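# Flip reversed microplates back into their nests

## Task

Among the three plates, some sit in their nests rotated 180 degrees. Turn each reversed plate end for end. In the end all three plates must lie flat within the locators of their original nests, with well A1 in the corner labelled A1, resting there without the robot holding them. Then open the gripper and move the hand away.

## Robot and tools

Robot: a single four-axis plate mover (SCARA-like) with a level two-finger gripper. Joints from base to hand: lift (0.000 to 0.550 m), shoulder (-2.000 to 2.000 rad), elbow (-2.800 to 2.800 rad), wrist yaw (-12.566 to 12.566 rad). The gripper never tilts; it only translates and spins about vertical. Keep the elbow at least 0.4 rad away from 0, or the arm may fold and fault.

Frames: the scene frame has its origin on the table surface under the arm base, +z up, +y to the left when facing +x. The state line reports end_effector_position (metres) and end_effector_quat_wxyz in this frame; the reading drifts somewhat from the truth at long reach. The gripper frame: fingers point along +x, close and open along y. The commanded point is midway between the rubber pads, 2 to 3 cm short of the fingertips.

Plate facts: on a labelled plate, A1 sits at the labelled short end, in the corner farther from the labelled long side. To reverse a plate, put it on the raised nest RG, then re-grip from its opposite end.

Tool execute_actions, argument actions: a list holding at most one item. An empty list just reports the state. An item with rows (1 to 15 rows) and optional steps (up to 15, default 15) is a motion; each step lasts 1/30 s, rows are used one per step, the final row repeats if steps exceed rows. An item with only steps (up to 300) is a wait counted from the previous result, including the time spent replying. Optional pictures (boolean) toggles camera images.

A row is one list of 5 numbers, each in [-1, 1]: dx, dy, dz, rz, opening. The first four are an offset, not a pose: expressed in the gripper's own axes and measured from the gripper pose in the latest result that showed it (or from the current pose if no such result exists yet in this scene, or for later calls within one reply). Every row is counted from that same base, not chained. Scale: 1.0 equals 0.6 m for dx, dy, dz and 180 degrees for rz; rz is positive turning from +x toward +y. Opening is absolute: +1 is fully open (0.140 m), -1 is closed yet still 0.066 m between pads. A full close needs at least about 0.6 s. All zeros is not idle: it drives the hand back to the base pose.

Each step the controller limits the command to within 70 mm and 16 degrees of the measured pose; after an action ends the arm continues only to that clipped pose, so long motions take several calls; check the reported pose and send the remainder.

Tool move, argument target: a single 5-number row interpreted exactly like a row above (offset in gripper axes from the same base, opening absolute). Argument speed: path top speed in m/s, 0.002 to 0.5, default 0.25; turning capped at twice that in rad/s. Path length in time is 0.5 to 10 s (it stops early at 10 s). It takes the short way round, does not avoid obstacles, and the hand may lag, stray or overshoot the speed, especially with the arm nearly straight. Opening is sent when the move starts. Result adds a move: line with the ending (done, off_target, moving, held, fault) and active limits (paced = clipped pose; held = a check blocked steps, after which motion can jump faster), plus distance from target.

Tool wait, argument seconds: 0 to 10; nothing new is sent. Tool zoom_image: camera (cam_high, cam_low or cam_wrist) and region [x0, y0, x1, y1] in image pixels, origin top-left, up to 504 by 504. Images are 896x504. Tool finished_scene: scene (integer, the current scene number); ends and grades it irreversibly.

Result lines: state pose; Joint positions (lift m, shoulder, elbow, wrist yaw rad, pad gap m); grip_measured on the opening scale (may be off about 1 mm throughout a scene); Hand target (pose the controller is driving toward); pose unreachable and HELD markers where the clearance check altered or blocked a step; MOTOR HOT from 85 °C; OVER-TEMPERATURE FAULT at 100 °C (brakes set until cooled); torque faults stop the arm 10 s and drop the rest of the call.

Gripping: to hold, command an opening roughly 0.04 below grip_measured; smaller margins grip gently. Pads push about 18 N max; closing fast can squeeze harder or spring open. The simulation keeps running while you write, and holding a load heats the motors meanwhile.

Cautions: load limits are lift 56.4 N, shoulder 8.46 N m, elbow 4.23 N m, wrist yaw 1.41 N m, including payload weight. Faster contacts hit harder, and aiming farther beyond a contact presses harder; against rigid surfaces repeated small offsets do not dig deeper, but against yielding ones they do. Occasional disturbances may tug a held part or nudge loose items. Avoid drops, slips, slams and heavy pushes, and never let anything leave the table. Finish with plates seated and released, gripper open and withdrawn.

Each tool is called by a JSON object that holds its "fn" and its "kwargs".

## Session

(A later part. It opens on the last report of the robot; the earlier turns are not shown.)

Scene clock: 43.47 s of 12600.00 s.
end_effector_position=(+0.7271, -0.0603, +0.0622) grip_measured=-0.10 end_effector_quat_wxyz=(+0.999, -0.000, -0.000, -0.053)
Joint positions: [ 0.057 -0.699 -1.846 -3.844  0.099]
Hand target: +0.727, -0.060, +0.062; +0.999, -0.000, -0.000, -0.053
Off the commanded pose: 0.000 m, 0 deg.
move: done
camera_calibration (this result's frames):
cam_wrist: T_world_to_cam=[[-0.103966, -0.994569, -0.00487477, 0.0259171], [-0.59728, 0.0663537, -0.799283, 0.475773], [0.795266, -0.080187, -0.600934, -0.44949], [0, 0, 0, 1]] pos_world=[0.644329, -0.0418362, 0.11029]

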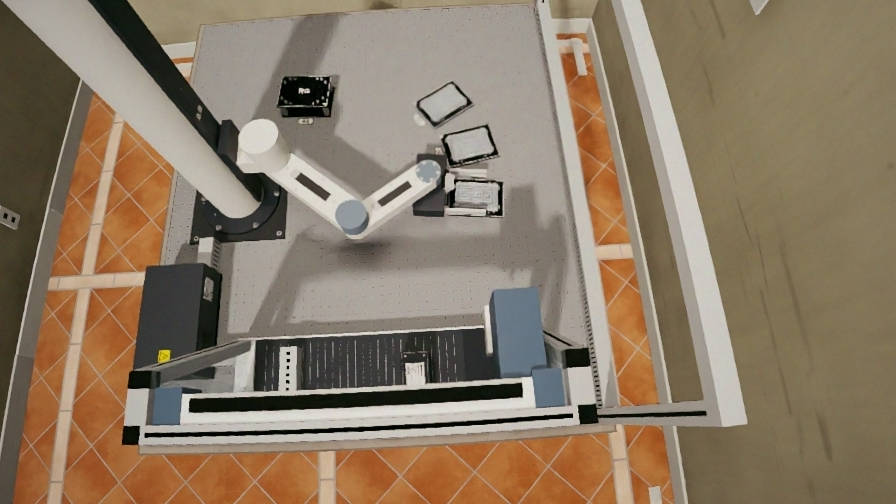

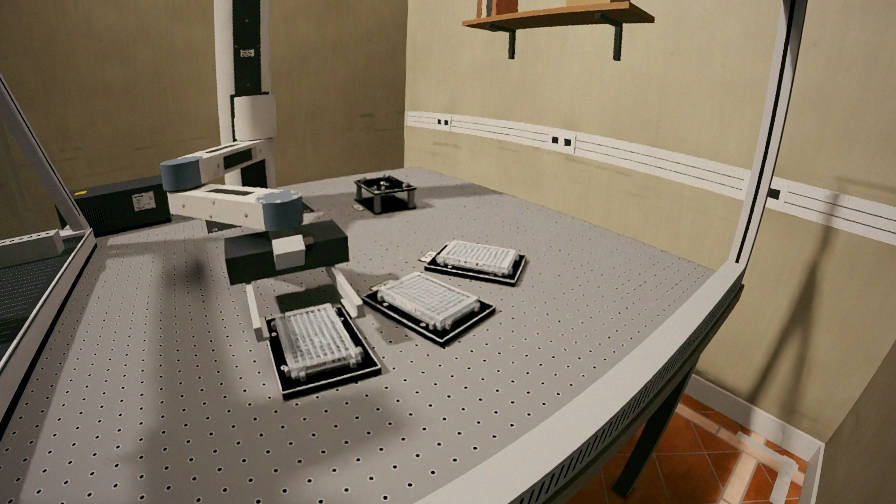

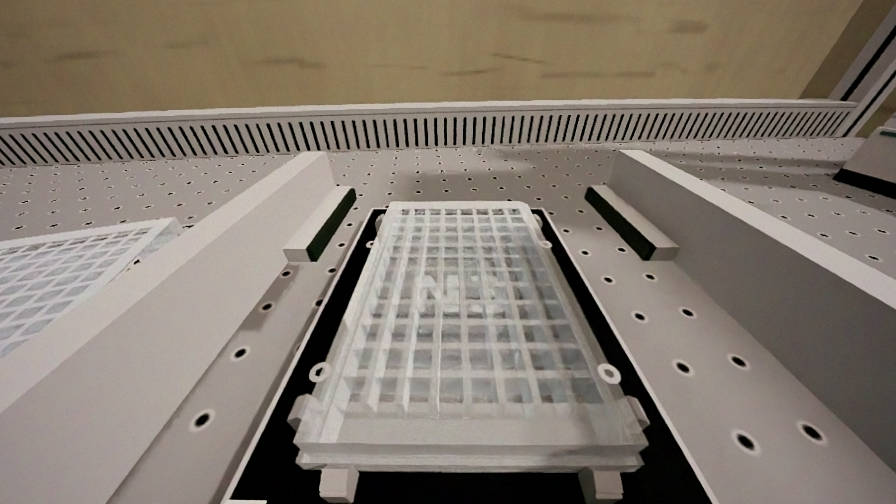

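{"fn": "move", "kwargs": {"target": [-0.0021, 0.0071, 0, 0, -0.1], "speed": 0.05}}

{"fn": "zoom_image", "kwargs": {"camera": "cam_wrist", "region": [240, 180, 740, 504]}}

Scene clock: 45.00 s of 12600.00 s.
end_effector_position=(+0.7263, -0.0560, +0.0622) grip_measured=-0.10 end_effector_quat_wxyz=(+0.999, -0.000, -0.000, -0.053)
Joint positions: [ 0.057 -0.693 -1.838 -3.859  0.099]
Hand target: +0.726, -0.056, +0.062; +0.999, -0.000, -0.000, -0.053
Off the commanded pose: 0.000 m, 0 deg.
move: done
camera_calibration (this result's frames):
cam_wrist: T_world_to_cam=[[-0.103975, -0.994568, -0.00487477, 0.0300802], [-0.597279, 0.0663587, -0.799283, 0.475012], [0.795265, -0.0801936, -0.600934, -0.448512], [0, 0, 0, 1]] pos_world=[0.643529, -0.0375722, 0.11029]

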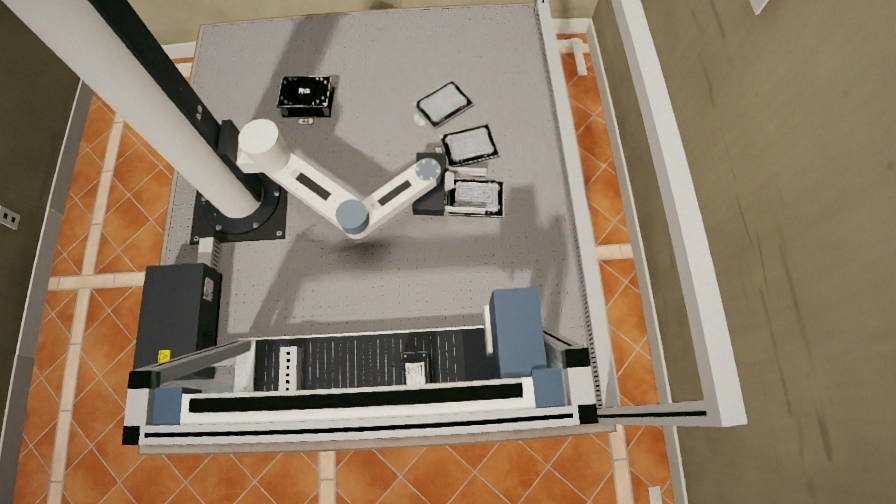

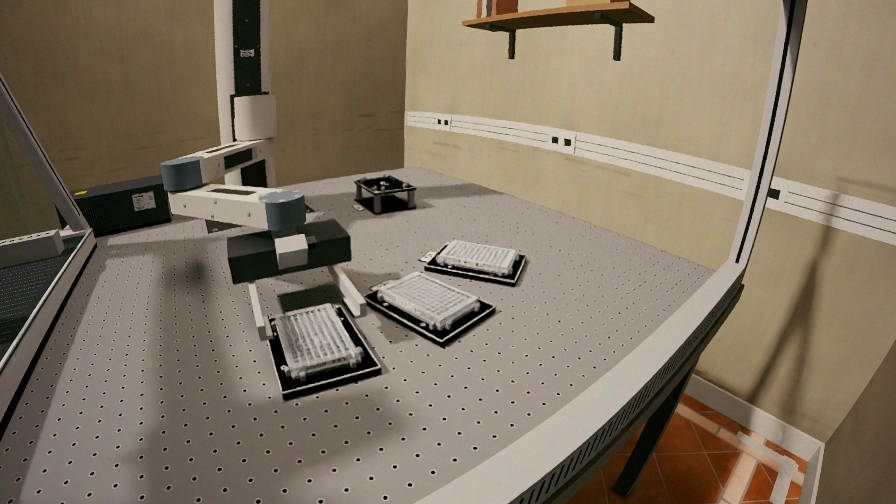

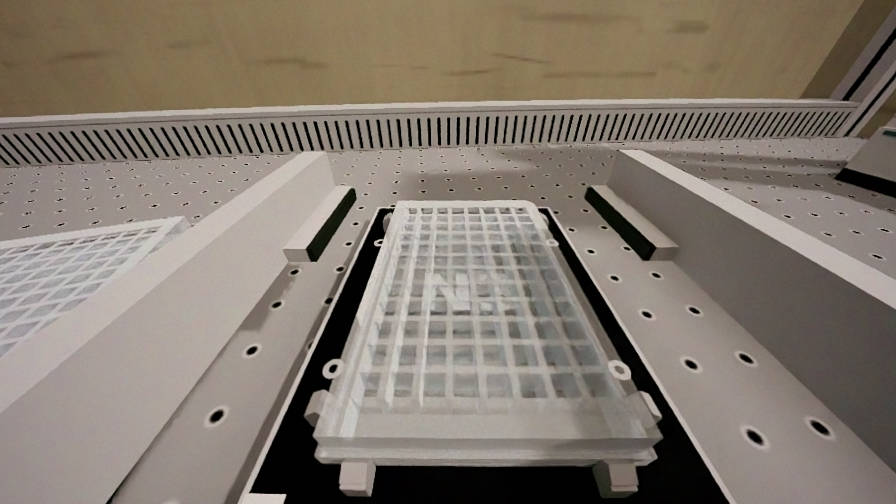

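Region (240, 180, 740, 504) of cam_wrist's 896x504 image, scaled by 1.008, with more detail than that image has; it fills the top 327 rows of this view, and the rest is white.

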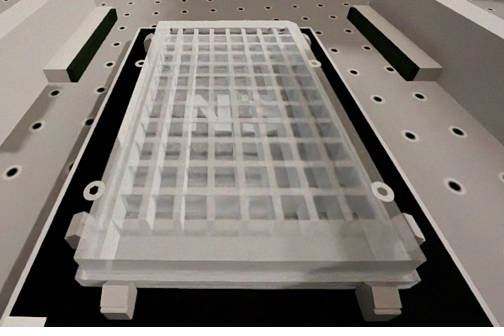

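{"fn": "move", "kwargs": {"target": [0, 0.0005, -0.044, -0.0014, -0.2], "speed": 0.08}}

Scene clock: 46.27 s of 12600.00 s.
end_effector_position=(+0.7263, -0.0558, +0.0358) grip_measured=-0.20 end_effector_quat_wxyz=(+0.998, -0.000, -0.000, -0.055)
Joint positions: [ 0.031 -0.691 -1.838 -3.865  0.096]
Hand target: +0.726, -0.056, +0.036; +0.998, -0.000, -0.000, -0.055
Off the commanded pose: 0.000 m, 0 deg.
move: done
camera_calibration (this result's frames):
cam_wrist: T_world_to_cam=[[-0.108254, -0.994111, -0.00487477, 0.0333004], [-0.596988, 0.0689285, -0.799283, 0.453787], [0.794913, -0.0836154, -0.600934, -0.464344], [0, 0, 0, 1]] pos_world=[0.643623, -0.0370009, 0.0838261]

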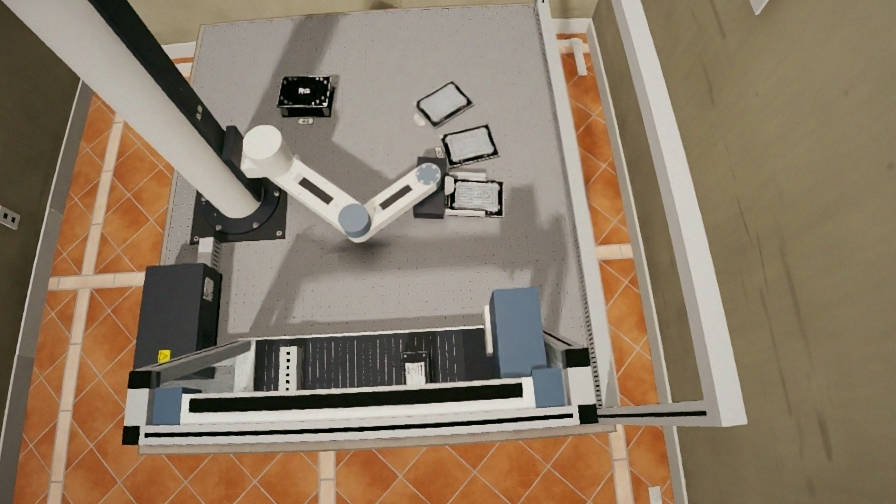

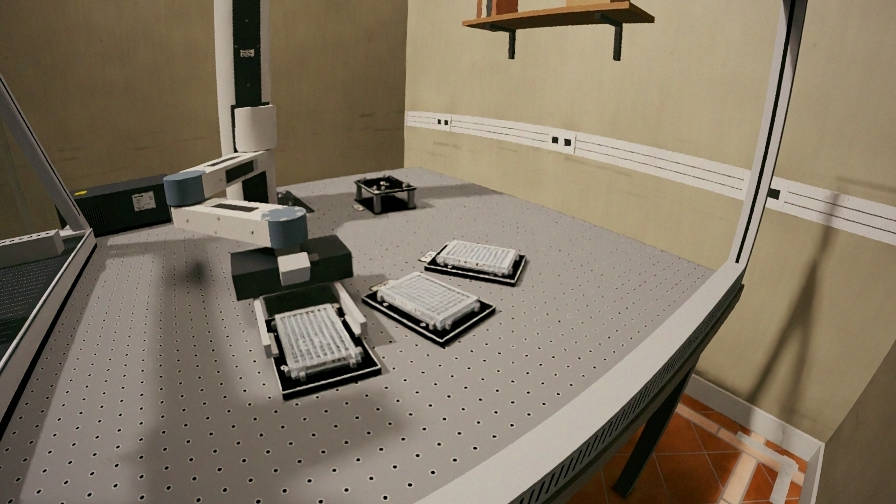

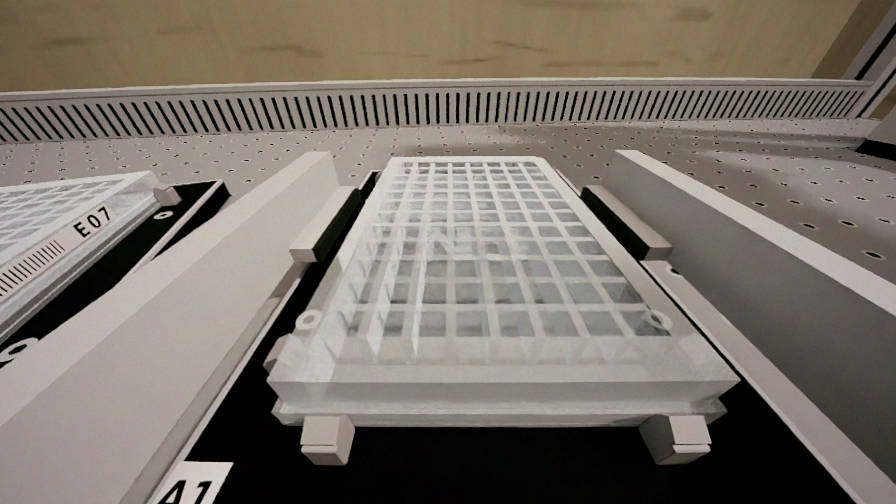

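{"fn": "execute_actions", "kwargs": {"actions": [{"rows":[[0,0,0,0,-0.3],[0,0,0,0,-0.4],[0,0,0,0,-0.47],[0,0,0,0,-0.51],[0,0,0,0,-0.54],[0,0,0,0,-0.56],[0,0,0,0,-0.575],[0,0,0,0,-0.59],[0,0,0,0,-0.6],[0,0,0,0,-0.61],[0,0,0,0,-0.62],[0,0,0,0,-0.635]],"steps":15}], "pictures": false}}

{"fn": "move", "kwargs": {"target": [0, 0, 0.05, 0, -0.635], "speed": 0.08}}

Scene clock: 48.27 s of 12600.00 s.
end_effector_position=(+0.7263, -0.0558, +0.0358) grip_measured=-0.59 end_effector_quat_wxyz=(+0.998, -0.000, -0.000, -0.055)
Joint positions: [ 0.031 -0.691 -1.838 -3.865  0.081]
Hand target: +0.726, -0.056, +0.036; +0.998, -0.000, -0.000, -0.055
Off the commanded pose: 0.000 m, 0 deg.
Steps of this call (steps 1 to 45: nothing new was sent; steps 46 to 60: all 15 steps of this action). Readings (end_effector_position):
46: (+0.7263, -0.0558, +0.0358)
47: (+0.7263, -0.0558, +0.0358)
49: (+0.7263, -0.0558, +0.0358)
53: (+0.7263, -0.0558, +0.0358)
60: the state above

Scene clock: 49.23 s of 12600.00 s.
end_effector_position=(+0.7263, -0.0559, +0.0658) grip_measured=-0.59 end_effector_quat_wxyz=(+0.998, -0.000, -0.000, -0.055)
Joint positions: [ 0.061 -0.691 -1.838 -3.865  0.081]
Hand target: +0.726, -0.056, +0.066; +0.998, -0.000, -0.000, -0.055
Off the commanded pose: 0.000 m, 0 deg.
move: done
camera_calibration (this result's frames):
cam_wrist: T_world_to_cam=[[-0.108299, -0.994106, -0.00487477, 0.033461], [-0.596985, 0.0689554, -0.799283, 0.477808], [0.794909, -0.0836513, -0.600934, -0.446287], [0, 0, 0, 1]] pos_world=[0.643625, -0.0370161, 0.113878]

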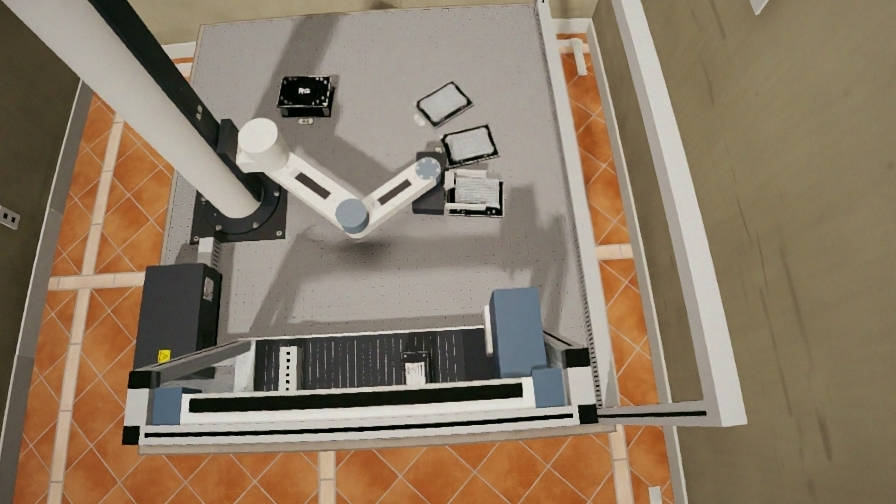

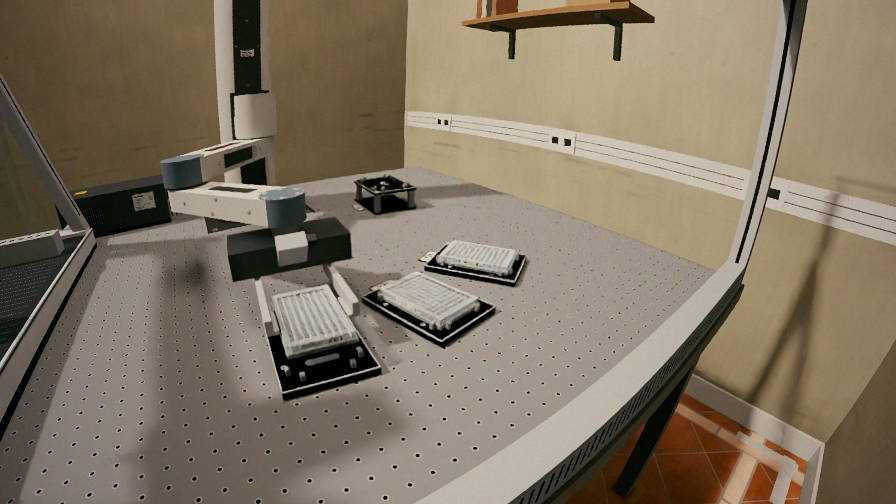

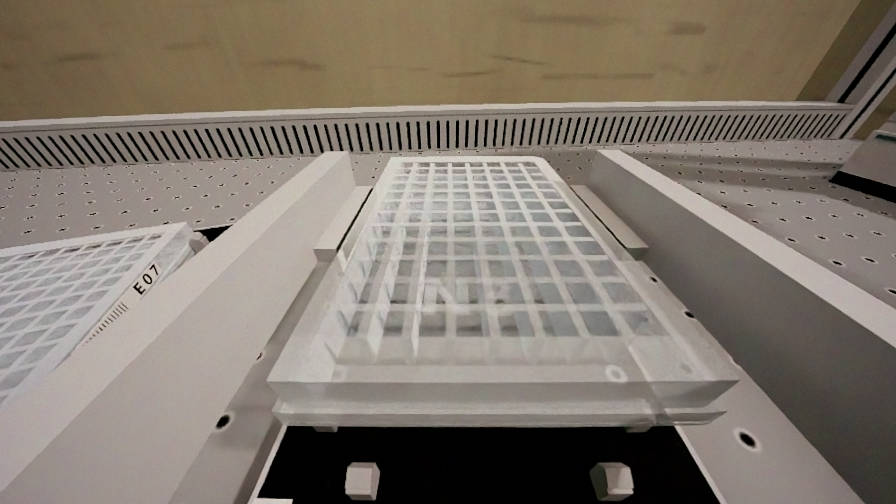

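{"fn": "move", "kwargs": {"target": [-0.9454, 0.5546, 0.08, 0.985, -0.635], "speed": 0.45}}

Scene clock: 54.20 s of 12600.00 s.
end_effector_position=(+0.1987, +0.3373, +0.1138) grip_measured=-0.59 end_effector_quat_wxyz=(+0.079, -0.000, -0.000, +0.997)
Joint positions: [ 0.109  0.355 -1.494 -2.161  0.081]
Hand target: +0.199, +0.337, +0.114; +0.079, -0.000, -0.000, +0.997
Off the commanded pose: 0.001 m, 0 deg.
move: done
camera_calibration (this result's frames):
cam_wrist: T_world_to_cam=[[0.154853, 0.987925, -0.00487477, -0.353409], [0.593089, -0.0969081, -0.799283, -0.00643119], [-0.790105, 0.12088, -0.600934, 0.280702], [0, 0, 0, 1]] pos_world=[0.280325, 0.314587, 0.16182]

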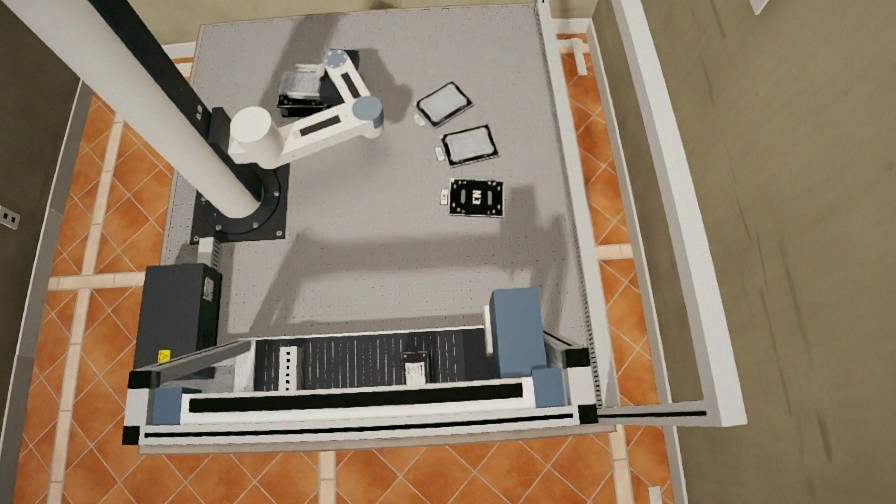

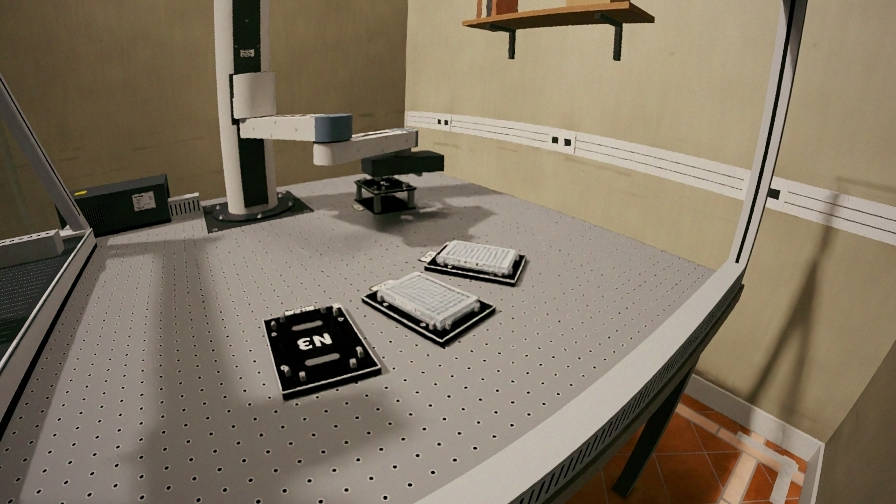

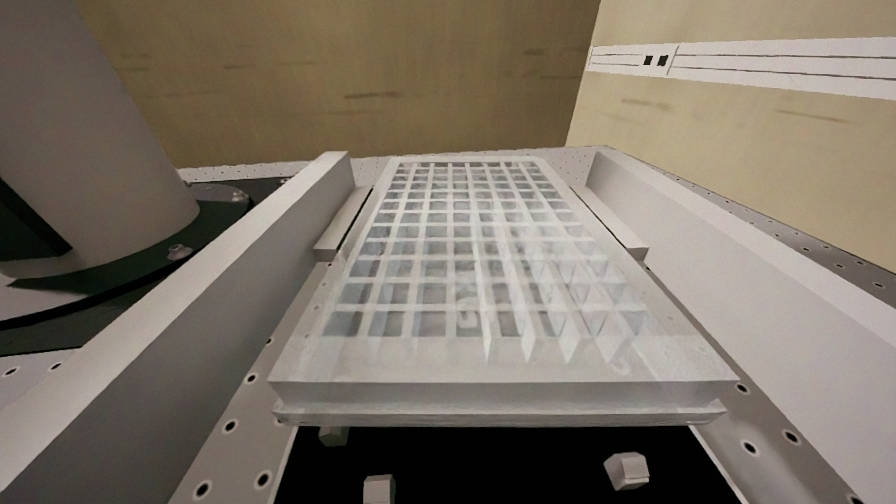

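{"fn": "move", "kwargs": {"target": [-0.0007, 0.0001, -0.0333, 0.023, -0.635], "speed": 0.08}}

Scene clock: 55.37 s of 12600.00 s.
end_effector_position=(+0.1991, +0.3372, +0.0937) grip_measured=-0.59 end_effector_quat_wxyz=(+0.043, -0.000, -0.000, +0.999)
Joint positions: [ 0.089  0.385 -1.545 -2.068  0.081]
Hand target: +0.199, +0.337, +0.094; +0.043, -0.000, -0.000, +0.999
Off the commanded pose: 0.000 m, 0 deg.
move: done
camera_calibration (this result's frames):
cam_wrist: T_world_to_cam=[[0.0834619, 0.996499, -0.00487477, -0.342135], [0.59852, -0.0540391, -0.799283, -0.0382599], [-0.796749, 0.0637921, -0.600934, 0.28957], [0, 0, 0, 1]] pos_world=[0.282169, 0.320397, 0.141764]

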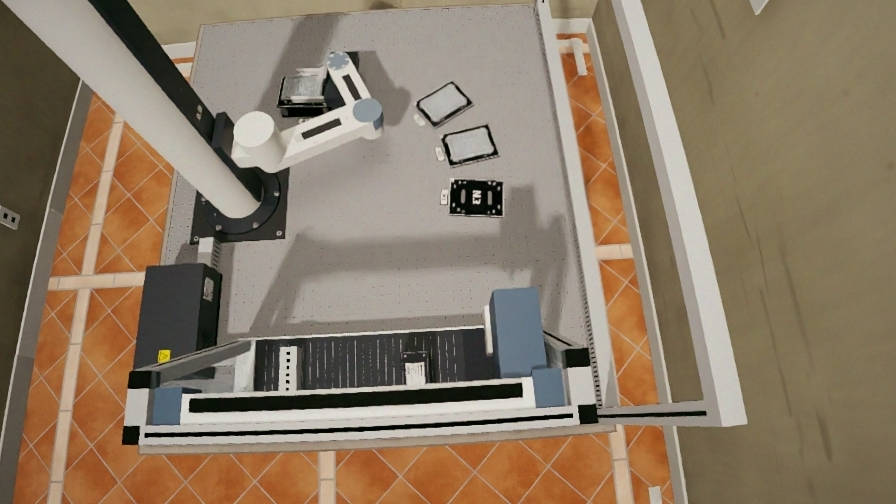

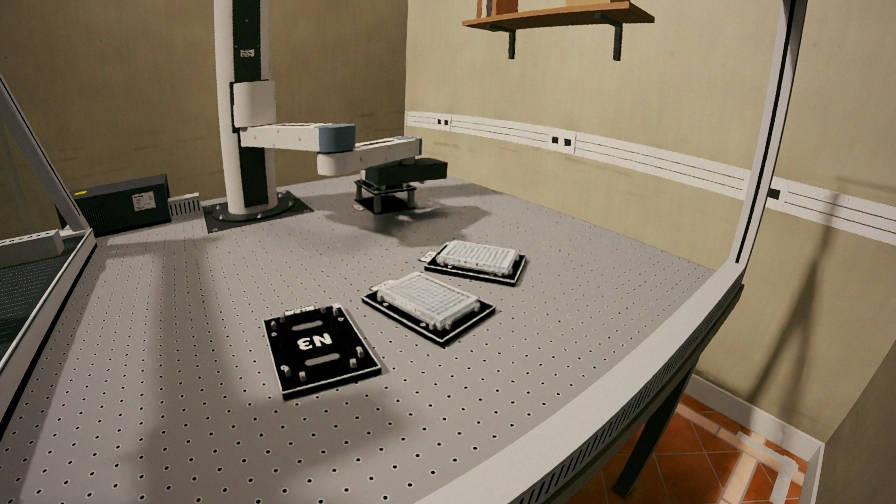

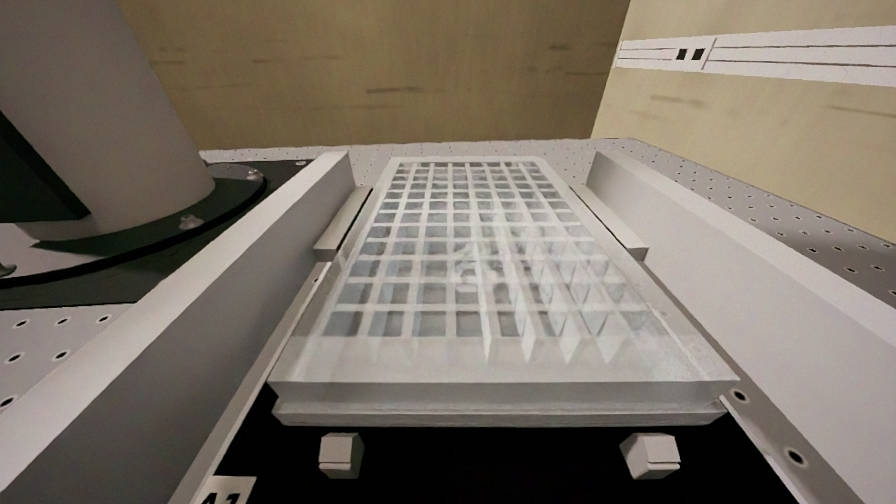

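{"fn": "move", "kwargs": {"target": [0.0002, 0, -0.0165, 0, -0.635], "speed": 0.012}}

Scene clock: 56.70 s of 12600.00 s.
end_effector_position=(+0.1991, +0.3372, +0.0838) grip_measured=-0.59 end_effector_quat_wxyz=(+0.043, -0.000, -0.000, +0.999)
Joint positions: [ 0.079  0.385 -1.545 -2.068  0.081]
Hand target: +0.199, +0.337, +0.084; +0.043, -0.000, -0.000, +0.999
Off the commanded pose: 0.000 m, 0 deg.
move: done
camera_calibration (this result's frames):
cam_wrist: T_world_to_cam=[[0.0835196, 0.996494, -0.00487477, -0.342191], [0.598516, -0.0540738, -0.799283, -0.0461614], [-0.796745, 0.0638382, -0.600934, 0.283579], [0, 0, 0, 1]] pos_world=[0.282148, 0.320392, 0.131848]

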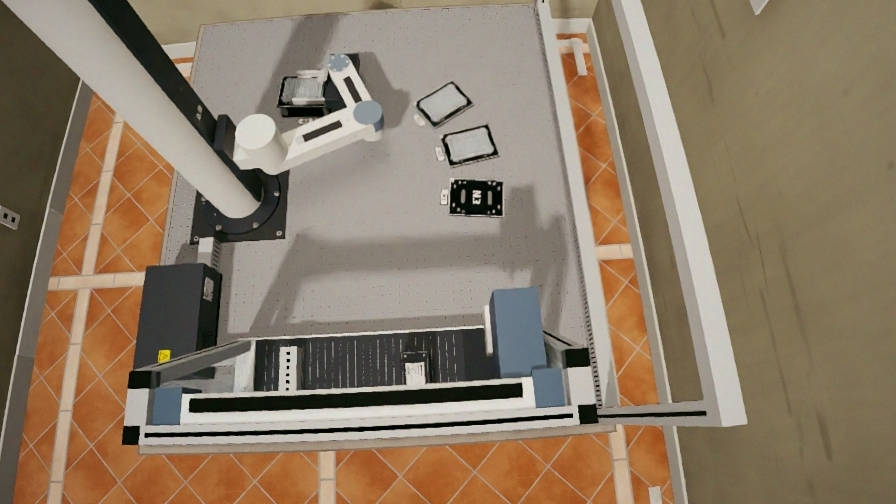

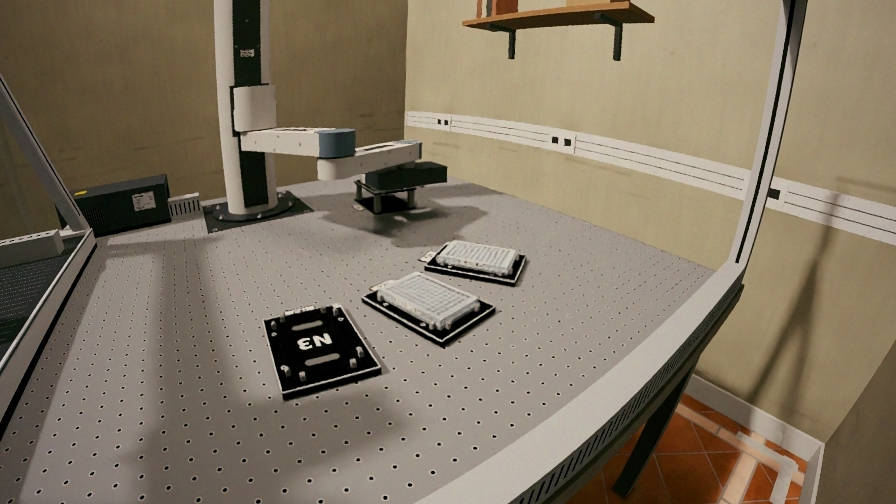

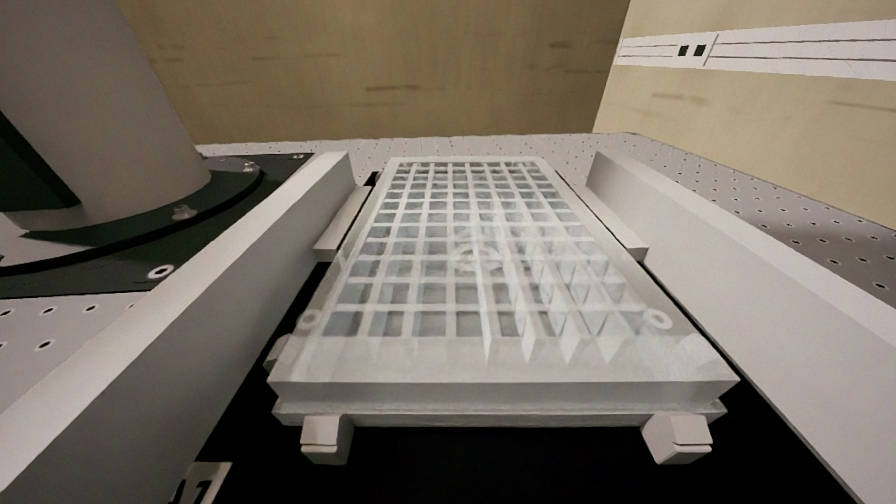

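{"fn": "execute_actions", "kwargs": {"actions": [{"rows":[[0,0,0,0,-0.1]],"steps":9}], "pictures": false}}

{"fn": "move", "kwargs": {"target": [0, 0, 0.035, 0, -0.1], "speed": 0.15}}

{"fn": "move", "kwargs": {"target": [0, 0, 0, -0.995, -0.1], "speed": 0.5}}

Scene clock: 58.37 s of 12600.00 s.
end_effector_position=(+0.1991, +0.3372, +0.0838) grip_measured=-0.10 end_effector_quat_wxyz=(+0.043, -0.000, -0.000, +0.999)
Joint positions: [ 0.079  0.385 -1.545 -2.068  0.099]
Hand target: +0.199, +0.337, +0.084; +0.043, -0.000, -0.000, +0.999
Off the commanded pose: 0.000 m, 0 deg.
Steps of this call (steps 1 to 41: nothing new was sent; steps 42 to 50: all 9 steps of this action). Readings (end_effector_position):
42: (+0.1991, +0.3372, +0.0838)
43: (+0.1991, +0.3372, +0.0838)
45: (+0.1991, +0.3372, +0.0838)
49: (+0.1991, +0.3372, +0.0838)
50: the state above

Scene clock: 59.30 s of 12600.00 s.
end_effector_position=(+0.1991, +0.3372, +0.1049) grip_measured=-0.10 end_effector_quat_wxyz=(+0.043, -0.000, -0.000, +0.999)
Joint positions: [ 0.1    0.385 -1.545 -2.068  0.099]
Hand target: +0.199, +0.337, +0.105; +0.043, -0.000, -0.000, +0.999
Off the commanded pose: 0.000 m, 0 deg.
move: done
camera_calibration (this result's frames):
cam_wrist: T_world_to_cam=[[0.0835467, 0.996492, -0.00487477, -0.342096], [0.598515, -0.05409, -0.799283, -0.0293216], [-0.796743, 0.0638599, -0.600934, 0.29623], [0, 0, 0, 1]] pos_world=[0.28215, 0.320392, 0.152911]

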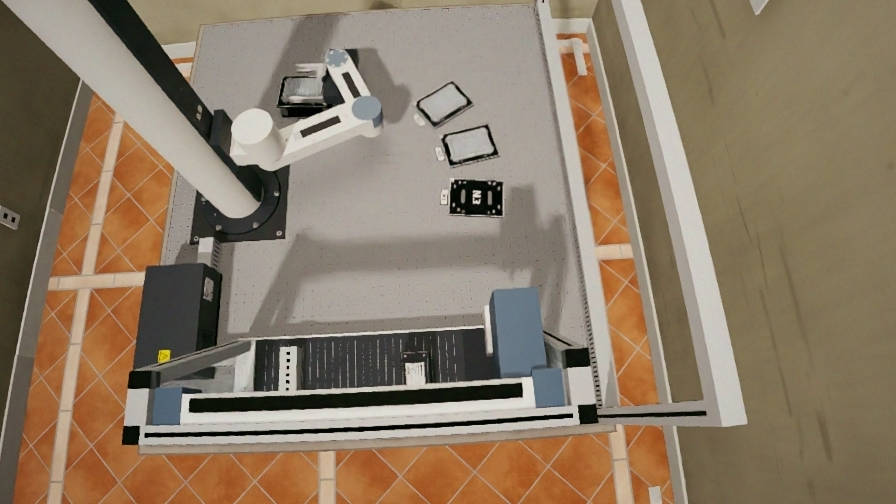

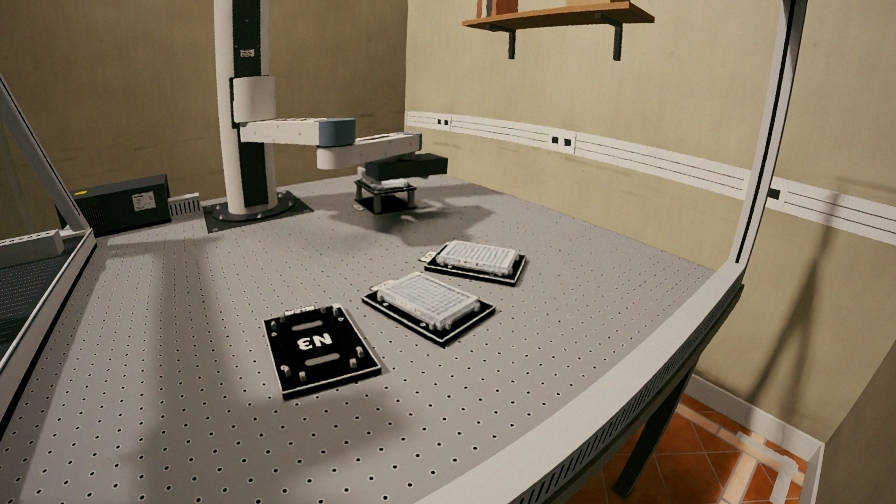

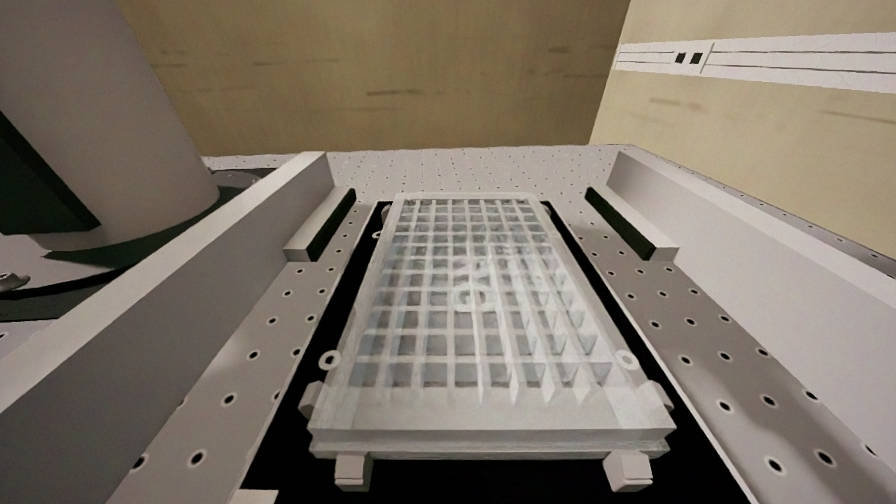

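Scene clock: 62.83 s of 12600.00 s.
end_effector_position=(+0.1991, +0.3369, +0.1049) grip_measured=-0.10 end_effector_quat_wxyz=(+0.999, -0.000, -0.000, -0.035)
Joint positions: [ 0.1    1.176 -1.553 -5.977  0.099]
Hand target: +0.199, +0.337, +0.105; +0.999, -0.000, -0.000, -0.035
Off the commanded pose: 0.000 m, 0 deg.
move: done
camera_calibration (this result's frames):
cam_wrist: T_world_to_cam=[[-0.0681336, -0.997664, -0.00487477, 0.360197], [-0.59928, 0.0448321, -0.799283, 0.175788], [0.797635, -0.0515367, -0.600934, 0.0177265], [0, 0, 0, 1]] pos_world=[0.115748, 0.352389, 0.152913]

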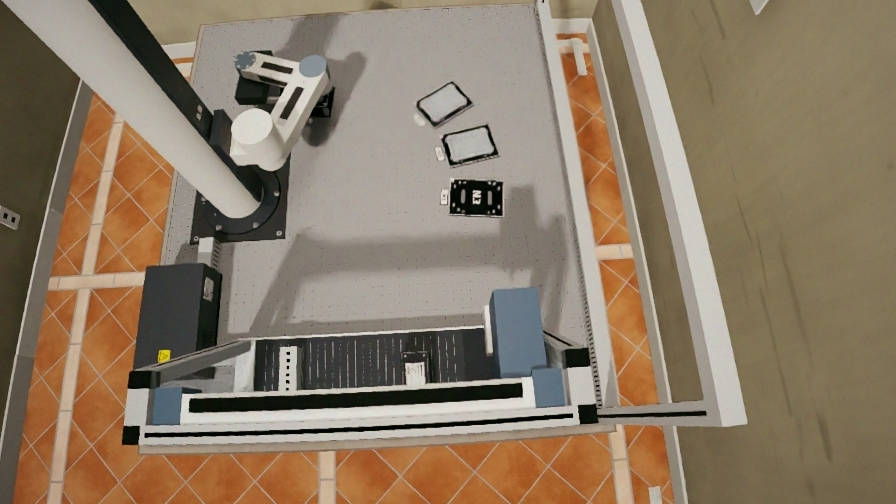

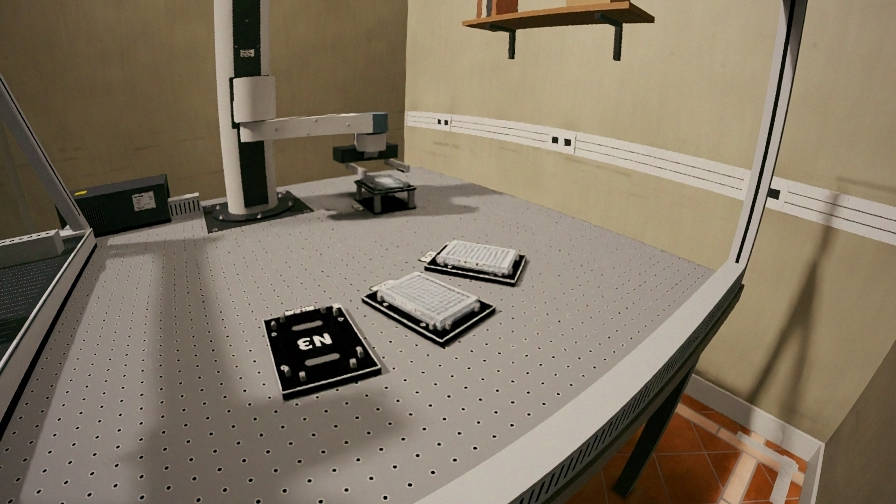

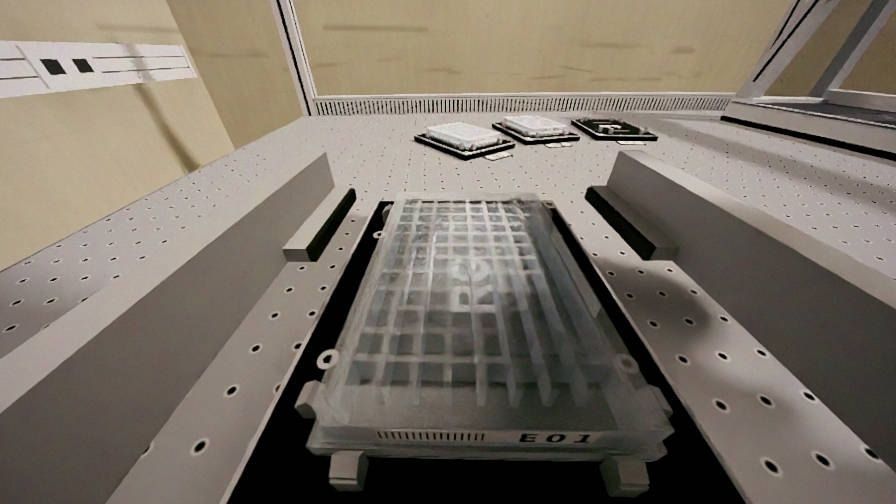

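{"fn": "move", "kwargs": {"target": [-0.0003, 0.0002, -0.035, -0.0049, -0.2], "speed": 0.08}}

Scene clock: 64.13 s of 12600.00 s.
end_effector_position=(+0.1990, +0.3371, +0.0838) grip_measured=-0.20 end_effector_quat_wxyz=(+0.999, -0.000, -0.000, -0.043)
Joint positions: [ 0.079  1.179 -1.564 -5.983  0.096]
Hand target: +0.199, +0.337, +0.084; +0.999, -0.000, -0.000, -0.043
Off the commanded pose: 0.000 m, 0 deg.
move: done
camera_calibration (this result's frames):
cam_wrist: T_world_to_cam=[[-0.0833454, -0.996509, -0.00487477, 0.362883], [-0.598526, 0.0539691, -0.799283, 0.155663], [0.796756, -0.0636989, -0.600934, 0.00942052], [0, 0, 0, 1]] pos_world=[0.115907, 0.353815, 0.131849]

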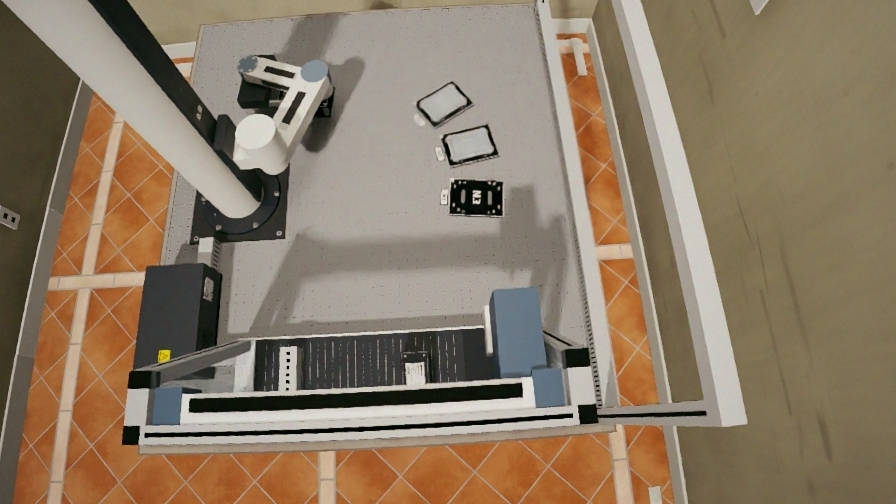

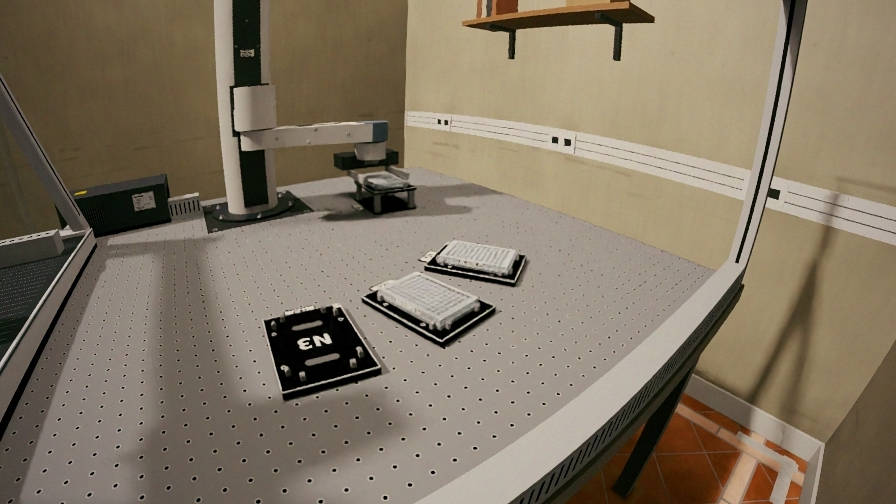

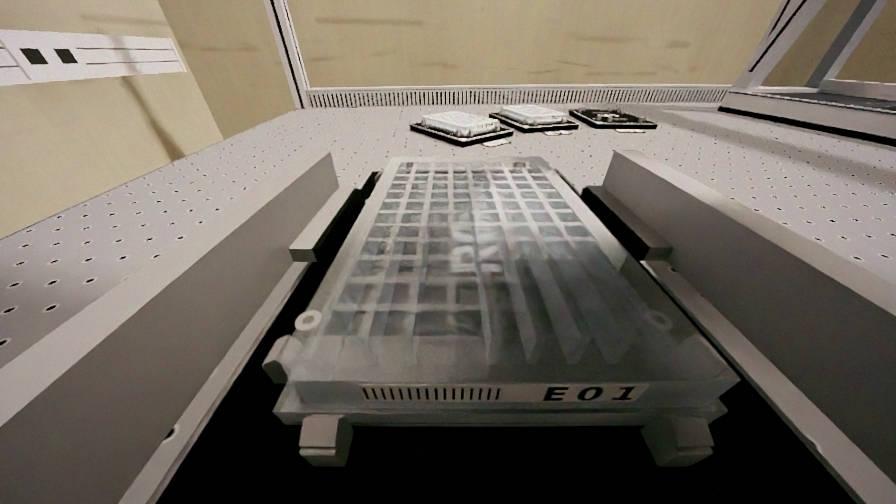

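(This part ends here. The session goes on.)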